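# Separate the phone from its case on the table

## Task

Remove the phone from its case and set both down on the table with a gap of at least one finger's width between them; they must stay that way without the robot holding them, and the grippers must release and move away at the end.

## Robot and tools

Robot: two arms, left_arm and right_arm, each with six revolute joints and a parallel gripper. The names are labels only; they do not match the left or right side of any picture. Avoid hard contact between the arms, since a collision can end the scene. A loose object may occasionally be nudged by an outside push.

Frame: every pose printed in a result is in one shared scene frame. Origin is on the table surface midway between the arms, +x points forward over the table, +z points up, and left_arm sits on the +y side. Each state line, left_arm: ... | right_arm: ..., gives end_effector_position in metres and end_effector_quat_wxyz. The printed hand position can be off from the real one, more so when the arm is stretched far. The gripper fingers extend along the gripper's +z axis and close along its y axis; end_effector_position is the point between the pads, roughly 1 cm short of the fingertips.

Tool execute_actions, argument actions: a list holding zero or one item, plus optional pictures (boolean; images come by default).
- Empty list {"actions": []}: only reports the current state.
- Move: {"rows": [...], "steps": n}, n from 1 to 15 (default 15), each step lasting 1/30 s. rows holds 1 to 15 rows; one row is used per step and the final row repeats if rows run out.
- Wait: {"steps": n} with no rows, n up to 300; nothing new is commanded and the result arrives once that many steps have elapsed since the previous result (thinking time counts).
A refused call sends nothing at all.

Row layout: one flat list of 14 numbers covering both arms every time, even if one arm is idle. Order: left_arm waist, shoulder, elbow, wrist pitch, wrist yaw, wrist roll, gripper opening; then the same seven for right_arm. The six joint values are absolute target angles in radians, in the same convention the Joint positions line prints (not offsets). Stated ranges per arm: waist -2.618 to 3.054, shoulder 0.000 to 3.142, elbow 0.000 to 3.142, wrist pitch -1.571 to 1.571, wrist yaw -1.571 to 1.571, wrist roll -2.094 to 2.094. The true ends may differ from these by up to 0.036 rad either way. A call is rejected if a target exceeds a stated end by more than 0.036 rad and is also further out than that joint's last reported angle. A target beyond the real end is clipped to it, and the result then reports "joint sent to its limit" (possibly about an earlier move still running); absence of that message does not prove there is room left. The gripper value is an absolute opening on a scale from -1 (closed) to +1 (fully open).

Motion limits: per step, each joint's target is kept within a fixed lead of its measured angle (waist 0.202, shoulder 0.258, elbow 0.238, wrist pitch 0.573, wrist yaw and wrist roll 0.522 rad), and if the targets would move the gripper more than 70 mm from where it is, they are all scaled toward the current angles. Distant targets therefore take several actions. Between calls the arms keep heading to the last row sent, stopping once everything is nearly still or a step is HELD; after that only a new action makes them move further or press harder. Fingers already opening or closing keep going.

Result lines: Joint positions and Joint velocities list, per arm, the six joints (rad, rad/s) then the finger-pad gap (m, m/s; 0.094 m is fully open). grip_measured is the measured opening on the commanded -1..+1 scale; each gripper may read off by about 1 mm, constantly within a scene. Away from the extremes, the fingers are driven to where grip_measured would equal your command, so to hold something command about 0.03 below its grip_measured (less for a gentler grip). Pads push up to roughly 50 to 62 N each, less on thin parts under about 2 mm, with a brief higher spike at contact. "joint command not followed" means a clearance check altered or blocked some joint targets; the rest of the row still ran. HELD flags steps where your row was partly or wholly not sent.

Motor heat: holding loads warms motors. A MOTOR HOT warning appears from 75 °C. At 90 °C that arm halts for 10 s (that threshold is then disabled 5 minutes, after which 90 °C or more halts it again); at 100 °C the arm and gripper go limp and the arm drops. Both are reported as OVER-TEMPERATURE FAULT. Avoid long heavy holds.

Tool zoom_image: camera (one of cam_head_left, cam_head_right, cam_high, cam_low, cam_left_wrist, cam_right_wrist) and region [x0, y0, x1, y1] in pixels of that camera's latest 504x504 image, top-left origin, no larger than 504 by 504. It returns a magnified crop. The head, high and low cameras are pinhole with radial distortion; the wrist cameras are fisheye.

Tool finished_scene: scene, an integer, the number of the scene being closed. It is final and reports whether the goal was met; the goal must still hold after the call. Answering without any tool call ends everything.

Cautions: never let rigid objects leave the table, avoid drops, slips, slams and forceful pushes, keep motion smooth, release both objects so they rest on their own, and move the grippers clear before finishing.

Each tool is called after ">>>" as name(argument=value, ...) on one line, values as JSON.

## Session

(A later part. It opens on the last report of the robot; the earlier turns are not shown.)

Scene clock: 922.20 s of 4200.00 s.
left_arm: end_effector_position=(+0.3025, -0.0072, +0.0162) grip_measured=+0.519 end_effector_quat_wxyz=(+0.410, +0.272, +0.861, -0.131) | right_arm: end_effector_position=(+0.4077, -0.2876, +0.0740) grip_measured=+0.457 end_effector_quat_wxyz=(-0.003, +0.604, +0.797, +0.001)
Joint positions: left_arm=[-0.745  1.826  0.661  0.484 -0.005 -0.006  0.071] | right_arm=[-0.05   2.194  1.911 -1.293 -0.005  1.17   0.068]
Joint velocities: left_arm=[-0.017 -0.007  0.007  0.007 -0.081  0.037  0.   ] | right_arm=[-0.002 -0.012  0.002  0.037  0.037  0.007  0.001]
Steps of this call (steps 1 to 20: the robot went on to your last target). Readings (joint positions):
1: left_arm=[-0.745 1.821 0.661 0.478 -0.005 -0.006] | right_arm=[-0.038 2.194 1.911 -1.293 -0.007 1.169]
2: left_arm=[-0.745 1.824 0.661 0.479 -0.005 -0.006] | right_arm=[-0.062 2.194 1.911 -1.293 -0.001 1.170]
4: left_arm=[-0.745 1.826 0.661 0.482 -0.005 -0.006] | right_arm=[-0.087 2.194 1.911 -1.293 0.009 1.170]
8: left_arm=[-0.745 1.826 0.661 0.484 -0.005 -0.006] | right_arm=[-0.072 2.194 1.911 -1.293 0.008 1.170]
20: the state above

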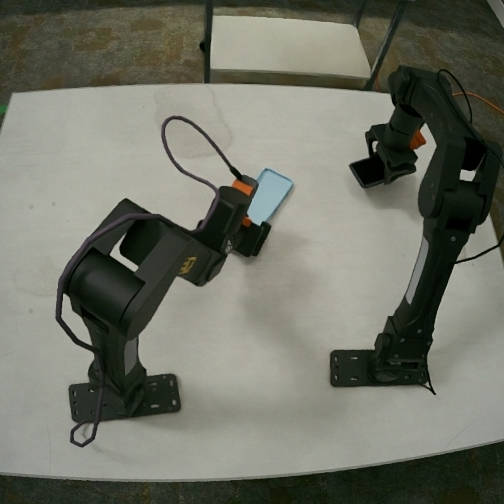

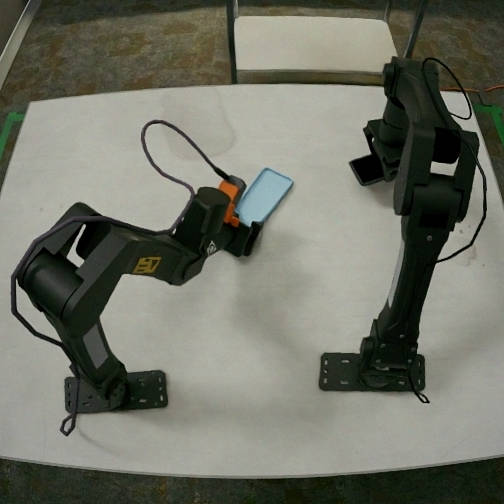

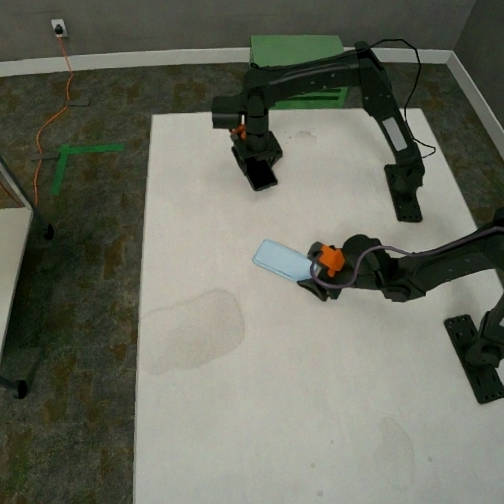

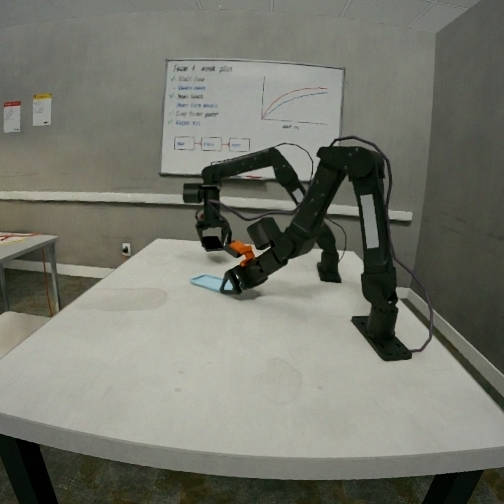

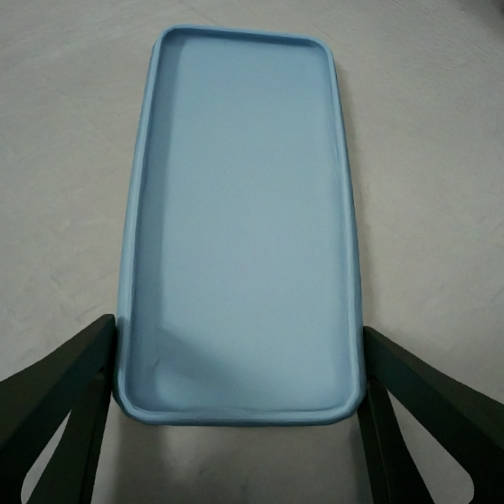

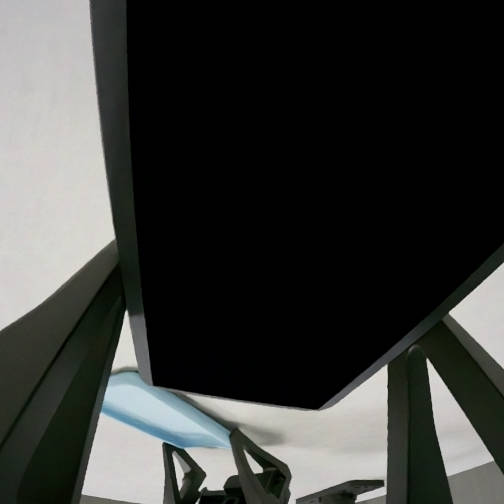

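>>> execute_actions(actions=[{"rows": [[-0.752,1.840,0.645,0.49,0,0,0.58,-0.05,2.180,1.915,-1.29,0,1.175,0.44],[-0.752,1.840,0.645,0.49,0,0,0.64,-0.05,2.182,1.904,-1.278,0,1.175,0.44],[-0.752,1.840,0.645,0.49,0,0,0.70,-0.05,2.184,1.893,-1.266,0,1.175,0.44],[-0.752,1.840,0.645,0.49,0,0,0.76,-0.05,2.186,1.882,-1.254,0,1.175,0.44],[-0.752,1.840,0.645,0.49,0,0,0.82,-0.05,2.188,1.871,-1.242,0,1.175,0.44],[-0.752,1.840,0.645,0.49,0,0,0.88,-0.05,2.190,1.860,-1.230,0,1.175,0.44],[-0.752,1.840,0.645,0.49,0,0,0.94,-0.05,2.192,1.849,-1.218,0,1.175,0.44],[-0.752,1.840,0.645,0.49,0,0,1.0,-0.05,2.194,1.838,-1.206,0,1.175,0.44],[-0.752,1.840,0.645,0.49,0,0,1.0,-0.05,2.196,1.827,-1.194,0,1.175,0.44],[-0.752,1.840,0.645,0.49,0,0,1.0,-0.05,2.198,1.816,-1.182,0,1.175,0.44],[-0.752,1.840,0.645,0.49,0,0,1.0,-0.05,2.200,1.805,-1.170,0,1.175,0.44],[-0.752,1.840,0.645,0.49,0,0,1.0,-0.05,2.202,1.794,-1.158,0,1.175,0.44],[-0.752,1.840,0.645,0.49,0,0,1.0,-0.05,2.203,1.783,-1.146,0,1.175,0.44],[-0.752,1.840,0.645,0.49,0,0,1.0,-0.05,2.204,1.772,-1.135,0,1.175,0.44],[-0.752,1.840,0.645,0.49,0,0,1.0,-0.05,2.205,1.760,-1.125,0,1.175,0.44]], "steps": 15}], pictures=false)

>>> execute_actions(actions=[{"steps": 20}])

Scene clock: 972.60 s of 4200.00 s.
left_arm: end_effector_position=(+0.3025, -0.0073, +0.0162) grip_measured=+1.000 end_effector_quat_wxyz=(+0.410, +0.272, +0.861, -0.131) | right_arm: end_effector_position=(+0.4028, -0.2869, +0.0395) grip_measured=+0.457 end_effector_quat_wxyz=(-0.010, +0.604, +0.797, -0.003)
Joint positions: left_arm=[-0.745  1.826  0.661  0.484 -0.004 -0.006  0.094] | right_arm=[-0.05   2.205  1.792 -1.177 -0.005  1.17   0.068]
Joint velocities: left_arm=[-0.007 -0.007 -0.007  0.037 -0.007 -0.007  0.   ] | right_arm=[-0.027  0.066 -0.335  0.271 -0.007 -0.007 -0.002]
Steps of this call (steps 1 to 15: the robot went on to your last target; steps 16 to 100: nothing new was sent; then 46.57 s passed at rest; steps 101 to 115: all 15 steps of this action). Readings (joint positions):
101: left_arm=[-0.745 1.826 0.661 0.484 -0.004 -0.006] | right_arm=[-0.050 2.194 1.911 -1.293 -0.005 1.170]
102: left_arm=[-0.745 1.826 0.661 0.484 -0.004 -0.006] | right_arm=[-0.050 2.194 1.911 -1.292 -0.005 1.170]
104: left_arm=[-0.745 1.826 0.661 0.484 -0.004 -0.006] | right_arm=[-0.050 2.194 1.909 -1.285 -0.005 1.170]
108: left_arm=[-0.745 1.826 0.661 0.484 -0.004 -0.006] | right_arm=[-0.050 2.194 1.872 -1.248 -0.005 1.170]
115: the state above

Scene clock: 973.27 s of 4200.00 s.
left_arm: end_effector_position=(+0.3025, -0.0073, +0.0162) grip_measured=+1.000 end_effector_quat_wxyz=(+0.410, +0.272, +0.861, -0.131) | right_arm: end_effector_position=(+0.4056, -0.2873, +0.0284) grip_measured=+0.457 end_effector_quat_wxyz=(-0.006, +0.604, +0.797, -0.001)
Joint positions: left_arm=[-0.745  1.826  0.661  0.484 -0.004 -0.006  0.094] | right_arm=[-0.05   2.218  1.768 -1.133 -0.005  1.17   0.068]
Joint velocities: left_arm=[ 0.002  0.012  0.017  0.037  0.022 -0.007  0.   ] | right_arm=[-0.002  0.002 -0.012  0.007  0.007 -0.022  0.   ]
Steps of this call (steps 1 to 20: the robot went on to your last target). Readings (joint positions):
1: left_arm=[-0.745 1.826 0.661 0.484 -0.004 -0.006] | right_arm=[-0.050 2.208 1.782 -1.168 -0.005 1.170]
2: left_arm=[-0.745 1.826 0.661 0.484 -0.004 -0.006] | right_arm=[-0.050 2.211 1.776 -1.162 -0.005 1.170]
4: left_arm=[-0.745 1.826 0.661 0.484 -0.004 -0.006] | right_arm=[-0.050 2.216 1.769 -1.154 -0.005 1.170]
8: left_arm=[-0.745 1.826 0.661 0.484 -0.004 -0.006] | right_arm=[-0.050 2.218 1.768 -1.141 -0.005 1.170]
20: the state above

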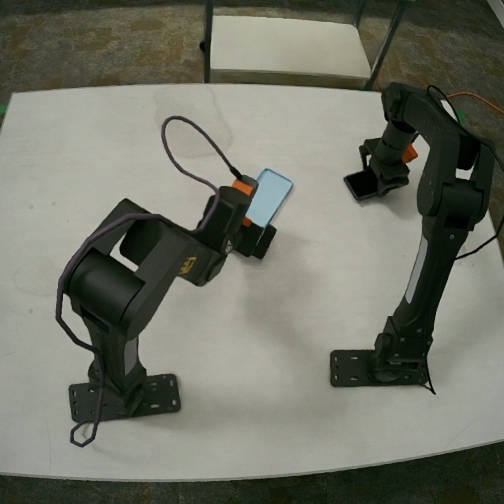

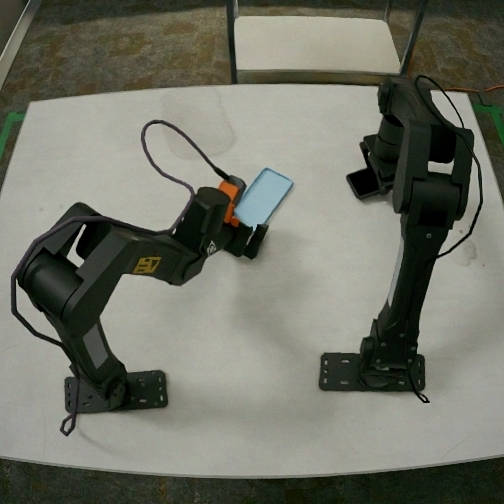

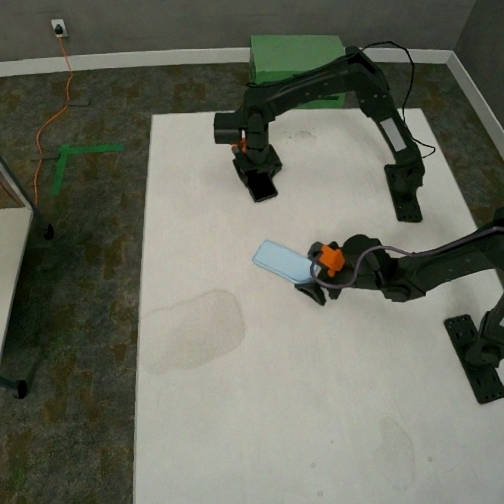

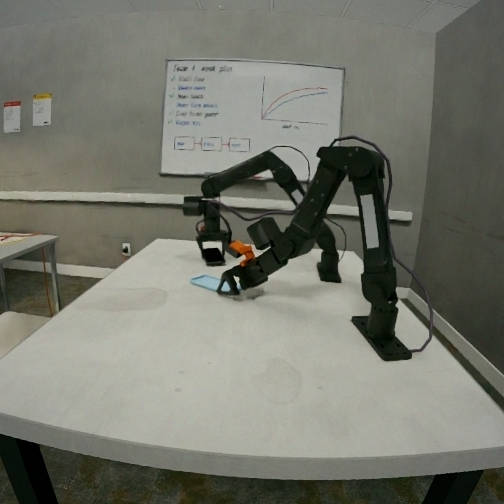

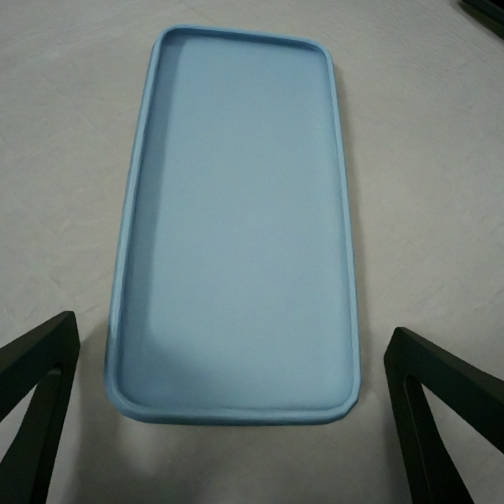

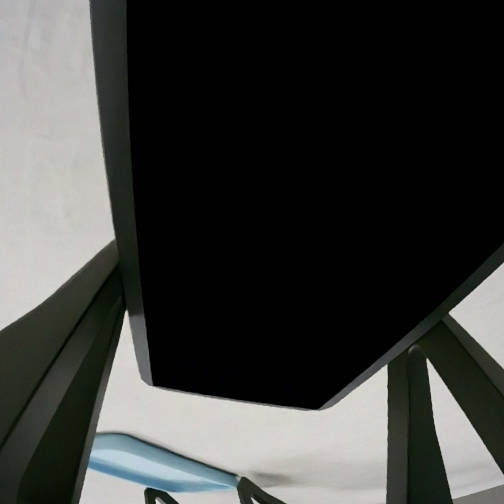

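>>> execute_actions(actions=[{"rows": [[-0.752,1.815,0.660,0.475,0,0,1.0,-0.05,2.206,1.757,-1.121,0,1.175,0.44],[-0.752,1.795,0.658,0.460,0,0,1.0,-0.05,2.206,1.755,-1.117,0,1.175,0.44],[-0.752,1.770,0.655,0.440,0,0,1.0,-0.05,2.207,1.753,-1.113,0,1.175,0.44],[-0.752,1.740,0.650,0.415,0,0,1.0,-0.05,2.207,1.751,-1.110,0,1.175,0.44],[-0.752,1.710,0.645,0.390,0,0,1.0,-0.05,2.208,1.749,-1.107,0,1.175,0.44],[-0.752,1.680,0.640,0.360,0,0,1.0,-0.05,2.208,1.747,-1.104,0,1.175,0.44],[-0.752,1.650,0.635,0.330,0,0,1.0,-0.05,2.208,1.745,-1.101,0,1.175,0.44],[-0.752,1.620,0.630,0.300,0,0,1.0,-0.05,2.209,1.743,-1.098,0,1.175,0.44],[-0.752,1.590,0.625,0.270,0,0,1.0,-0.05,2.209,1.741,-1.095,0,1.175,0.44],[-0.752,1.560,0.620,0.240,0,0,1.0,-0.05,2.209,1.739,-1.092,0,1.175,0.44],[-0.752,1.525,0.615,0.210,0,0,1.0,-0.05,2.210,1.737,-1.089,0,1.175,0.44],[-0.752,1.490,0.610,0.180,0,0,1.0,-0.05,2.210,1.735,-1.086,0,1.175,0.44],[-0.752,1.455,0.603,0.150,0,0,1.0,-0.05,2.210,1.734,-1.084,0,1.175,0.44],[-0.752,1.420,0.596,0.125,0,0,1.0,-0.05,2.210,1.733,-1.082,0,1.175,0.44],[-0.752,1.390,0.590,0.100,0,0,1.0,-0.05,2.210,1.732,-1.080,0,1.175,0.44]], "steps": 15}], pictures=false)

>>> execute_actions(actions=[{"steps": 20}])

Scene clock: 1010.83 s of 4200.00 s.
left_arm: end_effector_position=(+0.2786, +0.0097, +0.0926) grip_measured=+1.000 end_effector_quat_wxyz=(+0.436, +0.268, +0.848, -0.139) | right_arm: end_effector_position=(+0.4074, -0.2875, +0.0229) grip_measured=+0.457 end_effector_quat_wxyz=(-0.001, +0.604, +0.797, +0.002)
Joint positions: left_arm=[-0.745  1.469  0.621  0.226 -0.004 -0.006  0.094] | right_arm=[-0.05   2.218  1.746 -1.099 -0.005  1.17   0.068]
Joint velocities: left_arm=[ 0.002 -0.984 -0.164 -0.784  0.022 -0.037  0.   ] | right_arm=[-0.002 -0.002 -0.056  0.022  0.007 -0.007 -0.   ]
Steps of this call (steps 1 to 15: the robot went on to your last target; steps 16 to 100: nothing new was sent; then 33.73 s passed at rest; steps 101 to 115: all 15 steps of this action). Readings (joint positions):
101: left_arm=[-0.745 1.826 0.661 0.484 -0.004 -0.006] | right_arm=[-0.050 2.218 1.768 -1.132 -0.005 1.170]
102: left_arm=[-0.745 1.826 0.661 0.483 -0.004 -0.006] | right_arm=[-0.050 2.218 1.768 -1.131 -0.005 1.170]
104: left_arm=[-0.745 1.814 0.661 0.463 -0.004 -0.006] | right_arm=[-0.050 2.218 1.768 -1.128 -0.005 1.170]
108: left_arm=[-0.745 1.711 0.651 0.386 -0.004 -0.006] | right_arm=[-0.050 2.218 1.768 -1.118 -0.005 1.170]
115: the state above

Scene clock: 1011.50 s of 4200.00 s.
left_arm: end_effector_position=(+0.2619, +0.0217, +0.0863) grip_measured=+1.000 end_effector_quat_wxyz=(+0.406, +0.273, +0.863, -0.129) | right_arm: end_effector_position=(+0.4095, -0.2878, +0.0225) grip_measured=+0.457 end_effector_quat_wxyz=(+0.003, +0.604, +0.797, +0.004)
Joint positions: left_arm=[-0.745  1.406  0.605  0.111 -0.004 -0.006  0.094] | right_arm=[-0.05   2.218  1.744 -1.088 -0.005  1.17   0.068]
Joint velocities: left_arm=[-0.002  0.002 -0.007 -0.022 -0.007  0.007  0.   ] | right_arm=[-0.002 -0.007  0.012  0.007  0.037 -0.11   0.001]
Steps of this call (steps 1 to 20: the robot went on to your last target). Readings (joint positions):
1: left_arm=[-0.745 1.439 0.616 0.204 -0.004 -0.006] | right_arm=[-0.050 2.218 1.745 -1.097 -0.005 1.170]
2: left_arm=[-0.745 1.420 0.613 0.188 -0.004 -0.006] | right_arm=[-0.050 2.218 1.744 -1.096 -0.005 1.170]
4: left_arm=[-0.745 1.406 0.613 0.168 -0.004 -0.006] | right_arm=[-0.050 2.218 1.744 -1.093 -0.005 1.170]
8: left_arm=[-0.745 1.406 0.608 0.135 -0.004 -0.006] | right_arm=[-0.050 2.218 1.744 -1.090 -0.005 1.170]
20: the state above

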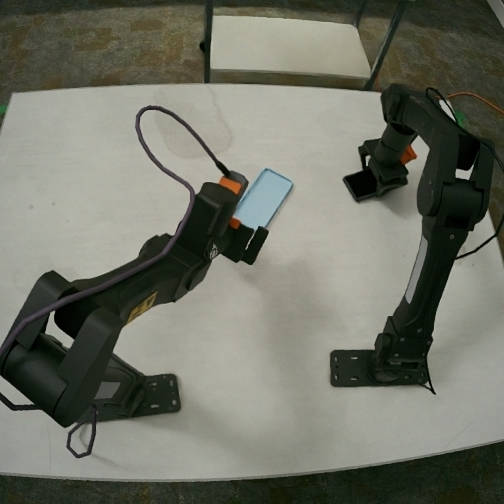

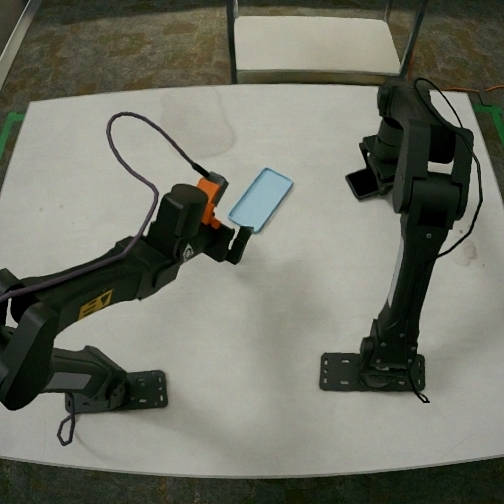

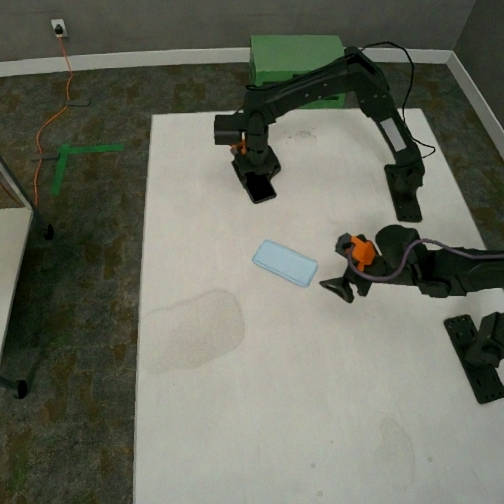

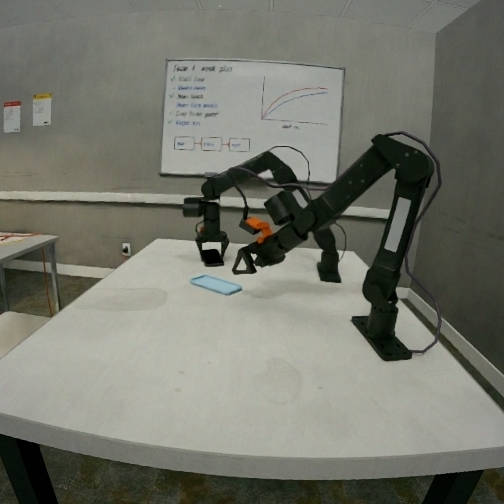

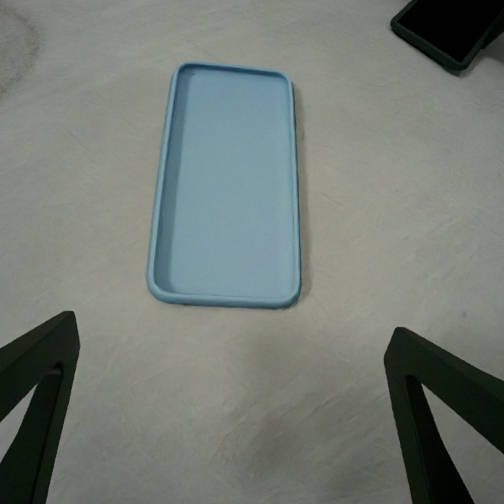

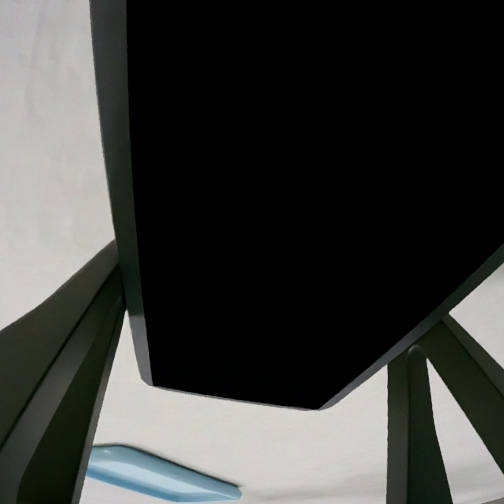

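>>> execute_actions(actions=[{"rows": [[-0.74,1.390,0.590,0.100,0,0,1.0,-0.05,2.210,1.730,-1.080,0,1.175,0.44],[-0.72,1.385,0.590,0.100,0,0,1.0,-0.05,2.210,1.728,-1.080,0,1.175,0.44],[-0.69,1.380,0.590,0.100,0,0,1.0,-0.05,2.210,1.726,-1.079,0,1.175,0.44],[-0.66,1.375,0.590,0.100,0,0,1.0,-0.05,2.210,1.724,-1.079,0,1.175,0.44],[-0.63,1.370,0.590,0.100,0,0,1.0,-0.05,2.210,1.722,-1.078,0,1.175,0.44],[-0.60,1.360,0.590,0.100,0,0,1.0,-0.05,2.210,1.720,-1.078,0,1.175,0.44],[-0.56,1.350,0.590,0.100,0,0,1.0,-0.05,2.210,1.719,-1.077,0,1.175,0.44],[-0.52,1.340,0.590,0.100,0,0,1.0,-0.05,2.210,1.718,-1.077,0,1.175,0.44],[-0.48,1.330,0.590,0.100,0,0,1.0,-0.05,2.210,1.717,-1.076,0,1.175,0.44],[-0.44,1.320,0.590,0.100,0,0,1.0,-0.05,2.210,1.716,-1.076,0,1.175,0.44],[-0.40,1.310,0.590,0.100,0,0,1.0,-0.05,2.210,1.715,-1.075,0,1.175,0.44],[-0.37,1.300,0.590,0.100,0,0,1.0,-0.05,2.210,1.714,-1.075,0,1.175,0.44],[-0.34,1.300,0.590,0.100,0,0,1.0,-0.05,2.210,1.713,-1.075,0,1.175,0.44],[-0.32,1.300,0.590,0.100,0,0,1.0,-0.05,2.210,1.712,-1.075,0,1.175,0.44],[-0.30,1.300,0.590,0.100,0,0,1.0,-0.05,2.210,1.712,-1.075,0,1.175,0.44]], "steps": 15}], pictures=false)

>>> execute_actions(actions=[{"steps": 20}])

Scene clock: 1038.83 s of 4200.00 s.
left_arm: end_effector_position=(+0.3244, +0.1628, +0.1135) grip_measured=+1.000 end_effector_quat_wxyz=(+0.456, +0.092, +0.884, -0.049) | right_arm: end_effector_position=(+0.4084, -0.2876, +0.0202) grip_measured=+0.457 end_effector_quat_wxyz=(+0.002, +0.604, +0.797, +0.004)
Joint positions: left_arm=[-0.336  1.328  0.605  0.106 -0.001 -0.005  0.094] | right_arm=[-0.05   2.218  1.735 -1.081 -0.005  1.171  0.068]
Joint velocities: left_arm=[ 0.676 -0.105  0.012 -0.051 -0.051  0.051  0.   ] | right_arm=[-0.017 -0.007 -0.017 -0.037 -0.022 -0.095  0.   ]
Steps of this call (steps 1 to 15: the robot went on to your last target; steps 16 to 100: nothing new was sent; then 23.50 s passed at rest; steps 101 to 115: all 15 steps of this action). Readings (joint positions):
101: left_arm=[-0.745 1.406 0.605 0.110 -0.004 -0.006] | right_arm=[-0.050 2.218 1.744 -1.088 -0.005 1.170]
102: left_arm=[-0.743 1.406 0.605 0.110 -0.003 -0.006] | right_arm=[-0.050 2.218 1.744 -1.088 -0.005 1.170]
104: left_arm=[-0.718 1.406 0.605 0.110 0.004 -0.005] | right_arm=[-0.050 2.218 1.744 -1.088 -0.005 1.170]
108: left_arm=[-0.594 1.395 0.605 0.106 0.008 -0.005] | right_arm=[-0.050 2.218 1.742 -1.086 -0.005 1.170]
115: the state above

Scene clock: 1039.50 s of 4200.00 s.
left_arm: end_effector_position=(+0.3271, +0.1770, +0.1142) grip_measured=+1.000 end_effector_quat_wxyz=(+0.457, +0.075, +0.885, -0.040) | right_arm: end_effector_position=(+0.4084, -0.2876, +0.0202) grip_measured=+0.457 end_effector_quat_wxyz=(+0.002, +0.604, +0.797, +0.004)
Joint positions: left_arm=[-0.301  1.326  0.605  0.105 -0.004 -0.005  0.094] | right_arm=[-0.05   2.218  1.735 -1.081 -0.005  1.171  0.068]
Joint velocities: left_arm=[-0.007 -0.007 -0.007 -0.066 -0.022 -0.051  0.   ] | right_arm=[ 0.012  0.002  0.002 -0.022 -0.022 -0.007 -0.   ]
Steps of this call (steps 1 to 20: the robot went on to your last target). Readings (joint positions):
1: left_arm=[-0.317 1.326 0.605 0.106 -0.003 -0.005] | right_arm=[-0.050 2.218 1.735 -1.081 -0.005 1.171]
2: left_arm=[-0.305 1.326 0.605 0.106 -0.005 -0.005] | right_arm=[-0.050 2.218 1.735 -1.081 -0.005 1.171]
4: left_arm=[-0.301 1.326 0.605 0.105 -0.006 -0.005] | right_arm=[-0.050 2.218 1.735 -1.081 -0.005 1.171]
8: left_arm=[-0.301 1.326 0.605 0.105 -0.004 -0.005] | right_arm=[-0.050 2.218 1.735 -1.081 -0.005 1.171]
20: the state above

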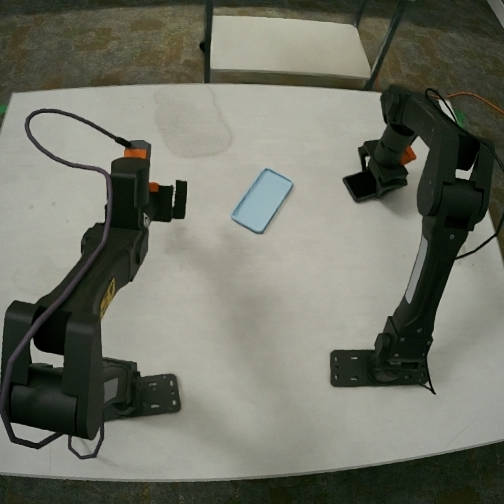

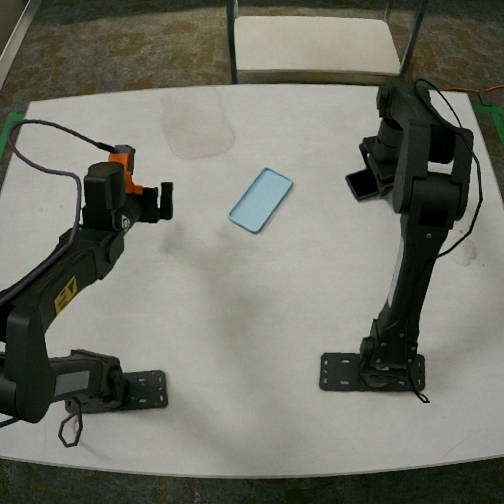

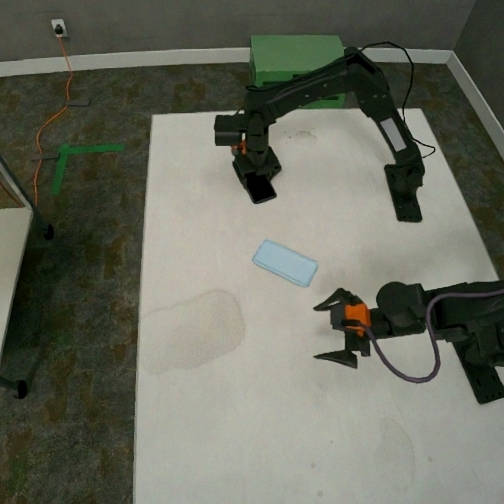

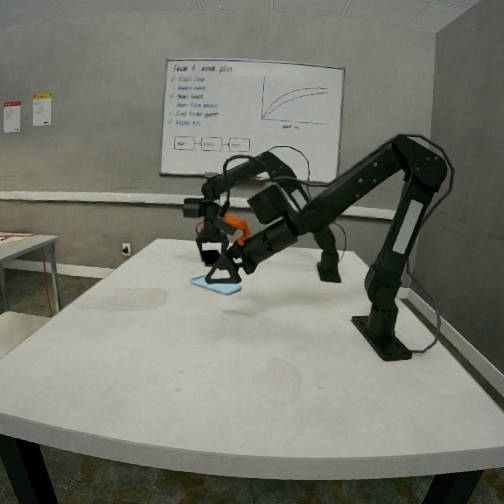

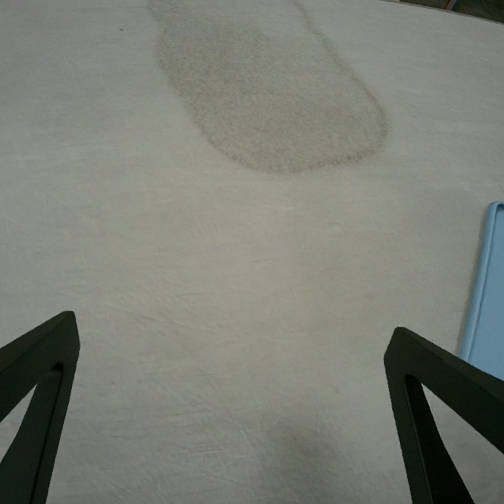

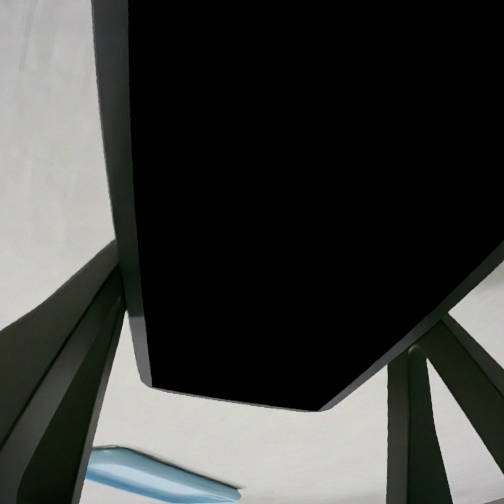

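>>> execute_actions(actions=[{"rows": [[-0.30,1.300,0.590,0.100,0,0,1.0,-0.05,2.210,1.725,-1.075,0,1.175,0.45],[-0.30,1.300,0.590,0.100,0,0,1.0,-0.05,2.210,1.725,-1.075,0,1.175,0.46],[-0.30,1.300,0.590,0.100,0,0,1.0,-0.05,2.210,1.725,-1.075,0,1.175,0.465],[-0.30,1.300,0.590,0.100,0,0,1.0,-0.05,2.210,1.725,-1.075,0,1.175,0.47],[-0.30,1.300,0.590,0.100,0,0,1.0,-0.05,2.210,1.725,-1.075,0,1.175,0.475],[-0.30,1.300,0.590,0.100,0,0,1.0,-0.05,2.210,1.725,-1.075,0,1.175,0.48],[-0.30,1.300,0.590,0.100,0,0,1.0,-0.05,2.210,1.725,-1.075,0,1.175,0.49],[-0.30,1.300,0.590,0.100,0,0,1.0,-0.05,2.210,1.725,-1.075,0,1.175,0.50],[-0.30,1.300,0.590,0.100,0,0,1.0,-0.05,2.210,1.725,-1.075,0,1.175,0.52],[-0.30,1.300,0.590,0.100,0,0,1.0,-0.05,2.210,1.725,-1.075,0,1.175,0.55],[-0.30,1.300,0.590,0.100,0,0,1.0,-0.05,2.210,1.725,-1.075,0,1.175,0.60],[-0.30,1.300,0.590,0.100,0,0,1.0,-0.05,2.210,1.725,-1.075,0,1.175,0.70],[-0.30,1.300,0.590,0.100,0,0,1.0,-0.05,2.210,1.725,-1.075,0,1.175,0.80],[-0.30,1.300,0.590,0.100,0,0,1.0,-0.05,2.210,1.725,-1.075,0,1.175,0.90],[-0.30,1.300,0.590,0.100,0,0,1.0,-0.05,2.210,1.725,-1.075,0,1.175,1.0]], "steps": 15}], pictures=false)

>>> execute_actions(actions=[{"rows": [[-0.30,1.300,0.590,0.100,0,0,1.0,-0.05,2.210,1.725,-1.075,0,1.175,1.0],[-0.30,1.300,0.590,0.100,0,0,1.0,-0.05,2.210,1.725,-1.075,0,1.175,1.0],[-0.30,1.300,0.590,0.100,0,0,1.0,-0.05,2.210,1.725,-1.075,0,1.175,1.0],[-0.30,1.300,0.590,0.100,0,0,1.0,-0.05,2.205,1.76,-1.09,0,1.175,1.0],[-0.30,1.300,0.590,0.100,0,0,1.0,-0.05,2.200,1.79,-1.11,0,1.175,1.0],[-0.30,1.300,0.590,0.100,0,0,1.0,-0.05,2.195,1.82,-1.135,0,1.175,1.0],[-0.30,1.300,0.590,0.100,0,0,1.0,-0.05,2.190,1.85,-1.16,0,1.175,1.0],[-0.30,1.300,0.590,0.100,0,0,1.0,-0.05,2.185,1.88,-1.19,0,1.175,1.0],[-0.30,1.300,0.590,0.100,0,0,1.0,-0.05,2.180,1.91,-1.22,0,1.175,1.0],[-0.30,1.300,0.590,0.100,0,0,1.0,-0.05,2.175,1.935,-1.25,0,1.175,1.0],[-0.30,1.300,0.590,0.100,0,0,1.0,-0.05,2.170,1.955,-1.28,0,1.175,1.0],[-0.30,1.300,0.590,0.100,0,0,1.0,-0.05,2.160,1.965,-1.30,0,1.175,1.0],[-0.30,1.300,0.590,0.100,0,0,1.0,-0.05,2.145,1.970,-1.32,0,1.175,1.0],[-0.30,1.300,0.590,0.100,0,0,1.0,-0.05,2.125,1.970,-1.34,0,1.175,1.0],[-0.30,1.300,0.590,0.100,0,0,1.0,-0.05,2.100,1.970,-1.36,0,1.175,1.0]], "steps": 15}], pictures=false)

>>> execute_actions(actions=[{"rows": [[-0.30,1.300,0.590,0.100,0,0,1.0,-0.05,2.07,1.95,-1.36,0,1.14,1.0],[-0.30,1.300,0.590,0.100,0,0,1.0,-0.05,2.03,1.92,-1.36,0,1.10,1.0],[-0.30,1.300,0.590,0.100,0,0,1.0,-0.05,1.99,1.89,-1.36,0,1.05,1.0],[-0.30,1.300,0.590,0.100,0,0,1.0,-0.05,1.95,1.86,-1.36,0,1.00,1.0],[-0.30,1.300,0.590,0.100,0,0,1.0,-0.05,1.91,1.83,-1.36,0,0.95,1.0],[-0.30,1.300,0.590,0.100,0,0,1.0,-0.05,1.87,1.80,-1.36,0,0.90,1.0],[-0.30,1.300,0.590,0.100,0,0,1.0,-0.05,1.83,1.77,-1.36,0,0.85,1.0],[-0.30,1.300,0.590,0.100,0,0,1.0,-0.05,1.79,1.74,-1.36,0,0.80,1.0],[-0.30,1.300,0.590,0.100,0,0,1.0,-0.05,1.75,1.71,-1.36,0,0.75,1.0],[-0.30,1.300,0.590,0.100,0,0,1.0,-0.05,1.71,1.68,-1.36,0,0.70,1.0],[-0.30,1.300,0.590,0.100,0,0,1.0,-0.05,1.67,1.65,-1.36,0,0.65,1.0],[-0.30,1.300,0.590,0.100,0,0,1.0,-0.05,1.63,1.62,-1.36,0,0.60,1.0],[-0.30,1.300,0.590,0.100,0,0,1.0,-0.05,1.59,1.59,-1.36,0,0.55,1.0],[-0.30,1.300,0.590,0.100,0,0,1.0,-0.05,1.56,1.57,-1.36,0,0.52,1.0],[-0.30,1.300,0.590,0.100,0,0,1.0,-0.05,1.54,1.55,-1.36,0,0.50,1.0]], "steps": 15}], pictures=false)

>>> execute_actions(actions=[{"steps": 15}])

Scene clock: 1087.13 s of 4200.00 s.
left_arm: end_effector_position=(+0.3271, +0.1770, +0.1142) grip_measured=+1.000 end_effector_quat_wxyz=(+0.457, +0.075, +0.885, -0.040) | right_arm: end_effector_position=(+0.4084, -0.2876, +0.0202) grip_measured=+0.957 end_effector_quat_wxyz=(+0.002, +0.604, +0.797, +0.004)
Joint positions: left_arm=[-0.301  1.326  0.605  0.105 -0.004 -0.005  0.094] | right_arm=[-0.05   2.218  1.735 -1.081 -0.005  1.171  0.092]
Joint velocities: left_arm=[-0.002 -0.002  0.002 -0.022  0.022  0.007  0.   ] | right_arm=[-0.007  0.002 -0.012  0.007  0.037  0.022  0.096]
Steps of this call (steps 1 to 15: the robot went on to your last target; steps 16 to 100: nothing new was sent; then 43.80 s passed at rest; steps 101 to 115: all 15 steps of this action). Readings (joint positions):
101: left_arm=[-0.301 1.326 0.605 0.105 -0.004 -0.005] | right_arm=[-0.050 2.218 1.735 -1.081 -0.005 1.171]
102: left_arm=[-0.301 1.326 0.605 0.105 -0.004 -0.005] | right_arm=[-0.050 2.218 1.735 -1.081 -0.005 1.171]
104: left_arm=[-0.301 1.326 0.605 0.105 -0.004 -0.005] | right_arm=[-0.050 2.218 1.735 -1.081 -0.005 1.171]
108: left_arm=[-0.301 1.326 0.605 0.105 -0.004 -0.005] | right_arm=[-0.050 2.218 1.735 -1.081 -0.005 1.171]
115: the state above

Scene clock: 1087.63 s of 4200.00 s.
left_arm: end_effector_position=(+0.3271, +0.1770, +0.1142) grip_measured=+1.000 end_effector_quat_wxyz=(+0.457, +0.075, +0.885, -0.040) | right_arm: end_effector_position=(+0.4249, -0.2897, +0.0904) grip_measured=+1.000 end_effector_quat_wxyz=(+0.036, +0.603, +0.796, +0.024)
Joint positions: left_arm=[-0.301  1.326  0.605  0.105 -0.004 -0.005  0.094] | right_arm=[-0.05   2.168  1.933 -1.248 -0.005  1.171  0.094]
Joint velocities: left_arm=[ 0.002 -0.007  0.002  0.051 -0.037 -0.066  0.   ] | right_arm=[-0.017 -0.535  0.061 -0.593  0.007  0.007  0.   ]
Steps of this call (steps 1 to 15: all 15 steps of this action). Readings (joint positions):
1: left_arm=[-0.301 1.326 0.605 0.105 -0.004 -0.005] | right_arm=[-0.050 2.218 1.735 -1.081 -0.005 1.171]
2: left_arm=[-0.301 1.326 0.605 0.105 -0.004 -0.005] | right_arm=[-0.050 2.218 1.735 -1.081 -0.005 1.171]
4: left_arm=[-0.301 1.326 0.605 0.105 -0.004 -0.005] | right_arm=[-0.050 2.218 1.735 -1.081 -0.005 1.171]
8: left_arm=[-0.301 1.326 0.605 0.105 -0.004 -0.005] | right_arm=[-0.050 2.218 1.787 -1.126 -0.005 1.171]
15: the state above

Scene clock: 1088.13 s of 4200.00 s.
left_arm: end_effector_position=(+0.3271, +0.1770, +0.1142) grip_measured=+1.000 end_effector_quat_wxyz=(+0.457, +0.075, +0.885, -0.040) | right_arm: end_effector_position=(+0.3123, -0.2753, +0.2030) grip_measured=+1.000 end_effector_quat_wxyz=(+0.111, +0.384, +0.916, +0.033)
Joint positions: left_arm=[-0.301  1.326  0.605  0.105 -0.004 -0.005  0.094] | right_arm=[-0.05   1.598  1.607 -1.348 -0.005  0.668  0.094]
Joint velocities: left_arm=[-0.017  0.002 -0.012 -0.066  0.051  0.037  0.   ] | right_arm=[ 0.007 -0.911 -0.676 -0.095 -0.037 -1.106  0.   ]
Steps of this call (steps 1 to 15: all 15 steps of this action). Readings (joint positions):
1: left_arm=[-0.301 1.326 0.605 0.105 -0.004 -0.005] | right_arm=[-0.050 2.147 1.933 -1.267 -0.005 1.167]
2: left_arm=[-0.301 1.326 0.605 0.105 -0.004 -0.005] | right_arm=[-0.050 2.124 1.933 -1.285 -0.005 1.157]
4: left_arm=[-0.301 1.326 0.605 0.105 -0.004 -0.005] | right_arm=[-0.050 2.058 1.909 -1.300 -0.005 1.114]
8: left_arm=[-0.301 1.326 0.605 0.105 -0.004 -0.005] | right_arm=[-0.050 1.880 1.807 -1.323 -0.005 0.974]
15: the state above

Scene clock: 1088.63 s of 4200.00 s.
left_arm: end_effector_position=(+0.3271, +0.1770, +0.1142) grip_measured=+1.000 end_effector_quat_wxyz=(+0.457, +0.075, +0.885, -0.040) | right_arm: end_effector_position=(+0.2959, -0.2732, +0.2057) grip_measured=+1.000 end_effector_quat_wxyz=(+0.110, +0.312, +0.943, +0.024)
Joint positions: left_arm=[-0.301  1.326  0.605  0.105 -0.004 -0.005  0.094] | right_arm=[-0.05   1.544  1.565 -1.366 -0.005  0.512  0.094]
Joint velocities: left_arm=[-0.007 -0.007 -0.017  0.007 -0.007  0.066  0.   ] | right_arm=[ 0.007 -0.002  0.012 -0.007 -0.007 -0.081  0.   ]
Steps of this call (steps 1 to 15: the robot went on to your last target). Readings (joint positions):
1: left_arm=[-0.301 1.326 0.605 0.105 -0.004 -0.005] | right_arm=[-0.050 1.572 1.589 -1.355 -0.005 0.636]
2: left_arm=[-0.301 1.326 0.605 0.105 -0.004 -0.005] | right_arm=[-0.050 1.555 1.580 -1.363 -0.005 0.610]
4: left_arm=[-0.301 1.326 0.605 0.105 -0.004 -0.005] | right_arm=[-0.050 1.544 1.576 -1.367 -0.005 0.573]
8: left_arm=[-0.301 1.326 0.605 0.105 -0.004 -0.005] | right_arm=[-0.050 1.544 1.567 -1.366 -0.005 0.534]
15: the state above

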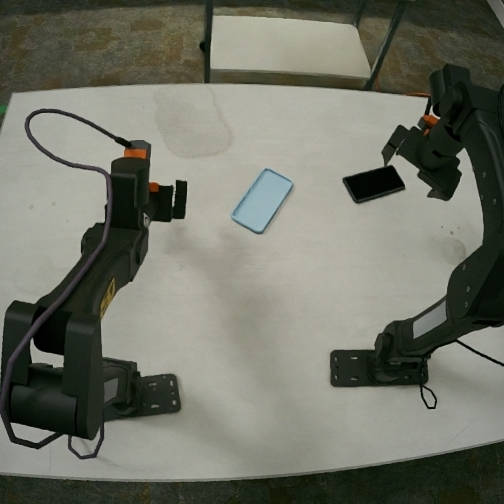

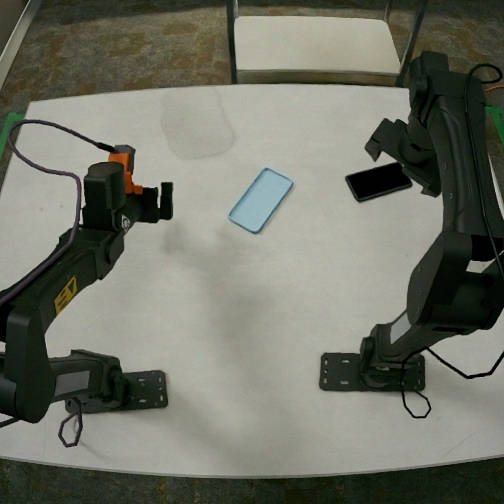

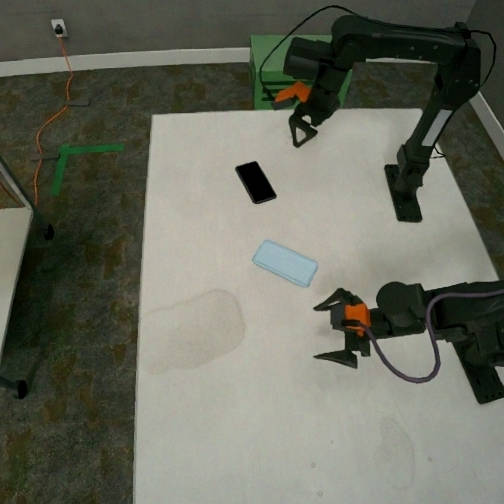

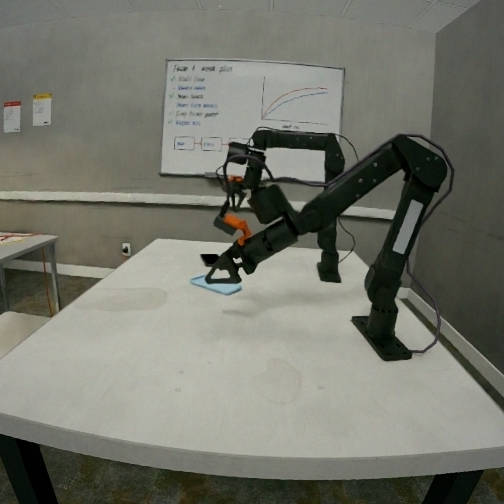

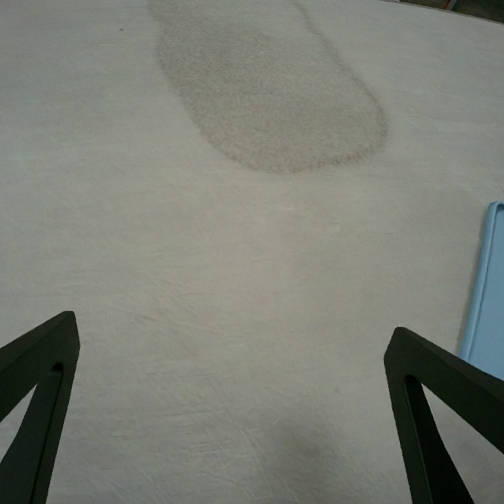

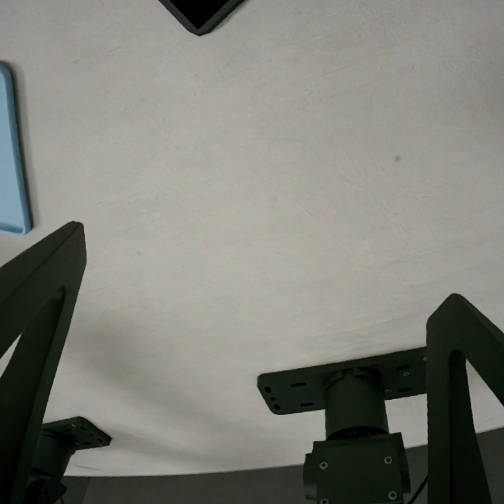

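Both lie flat on the table, well apart, and the arms are clear.

>>> finished_scene(scene=1)

The scene is finished: the task was done.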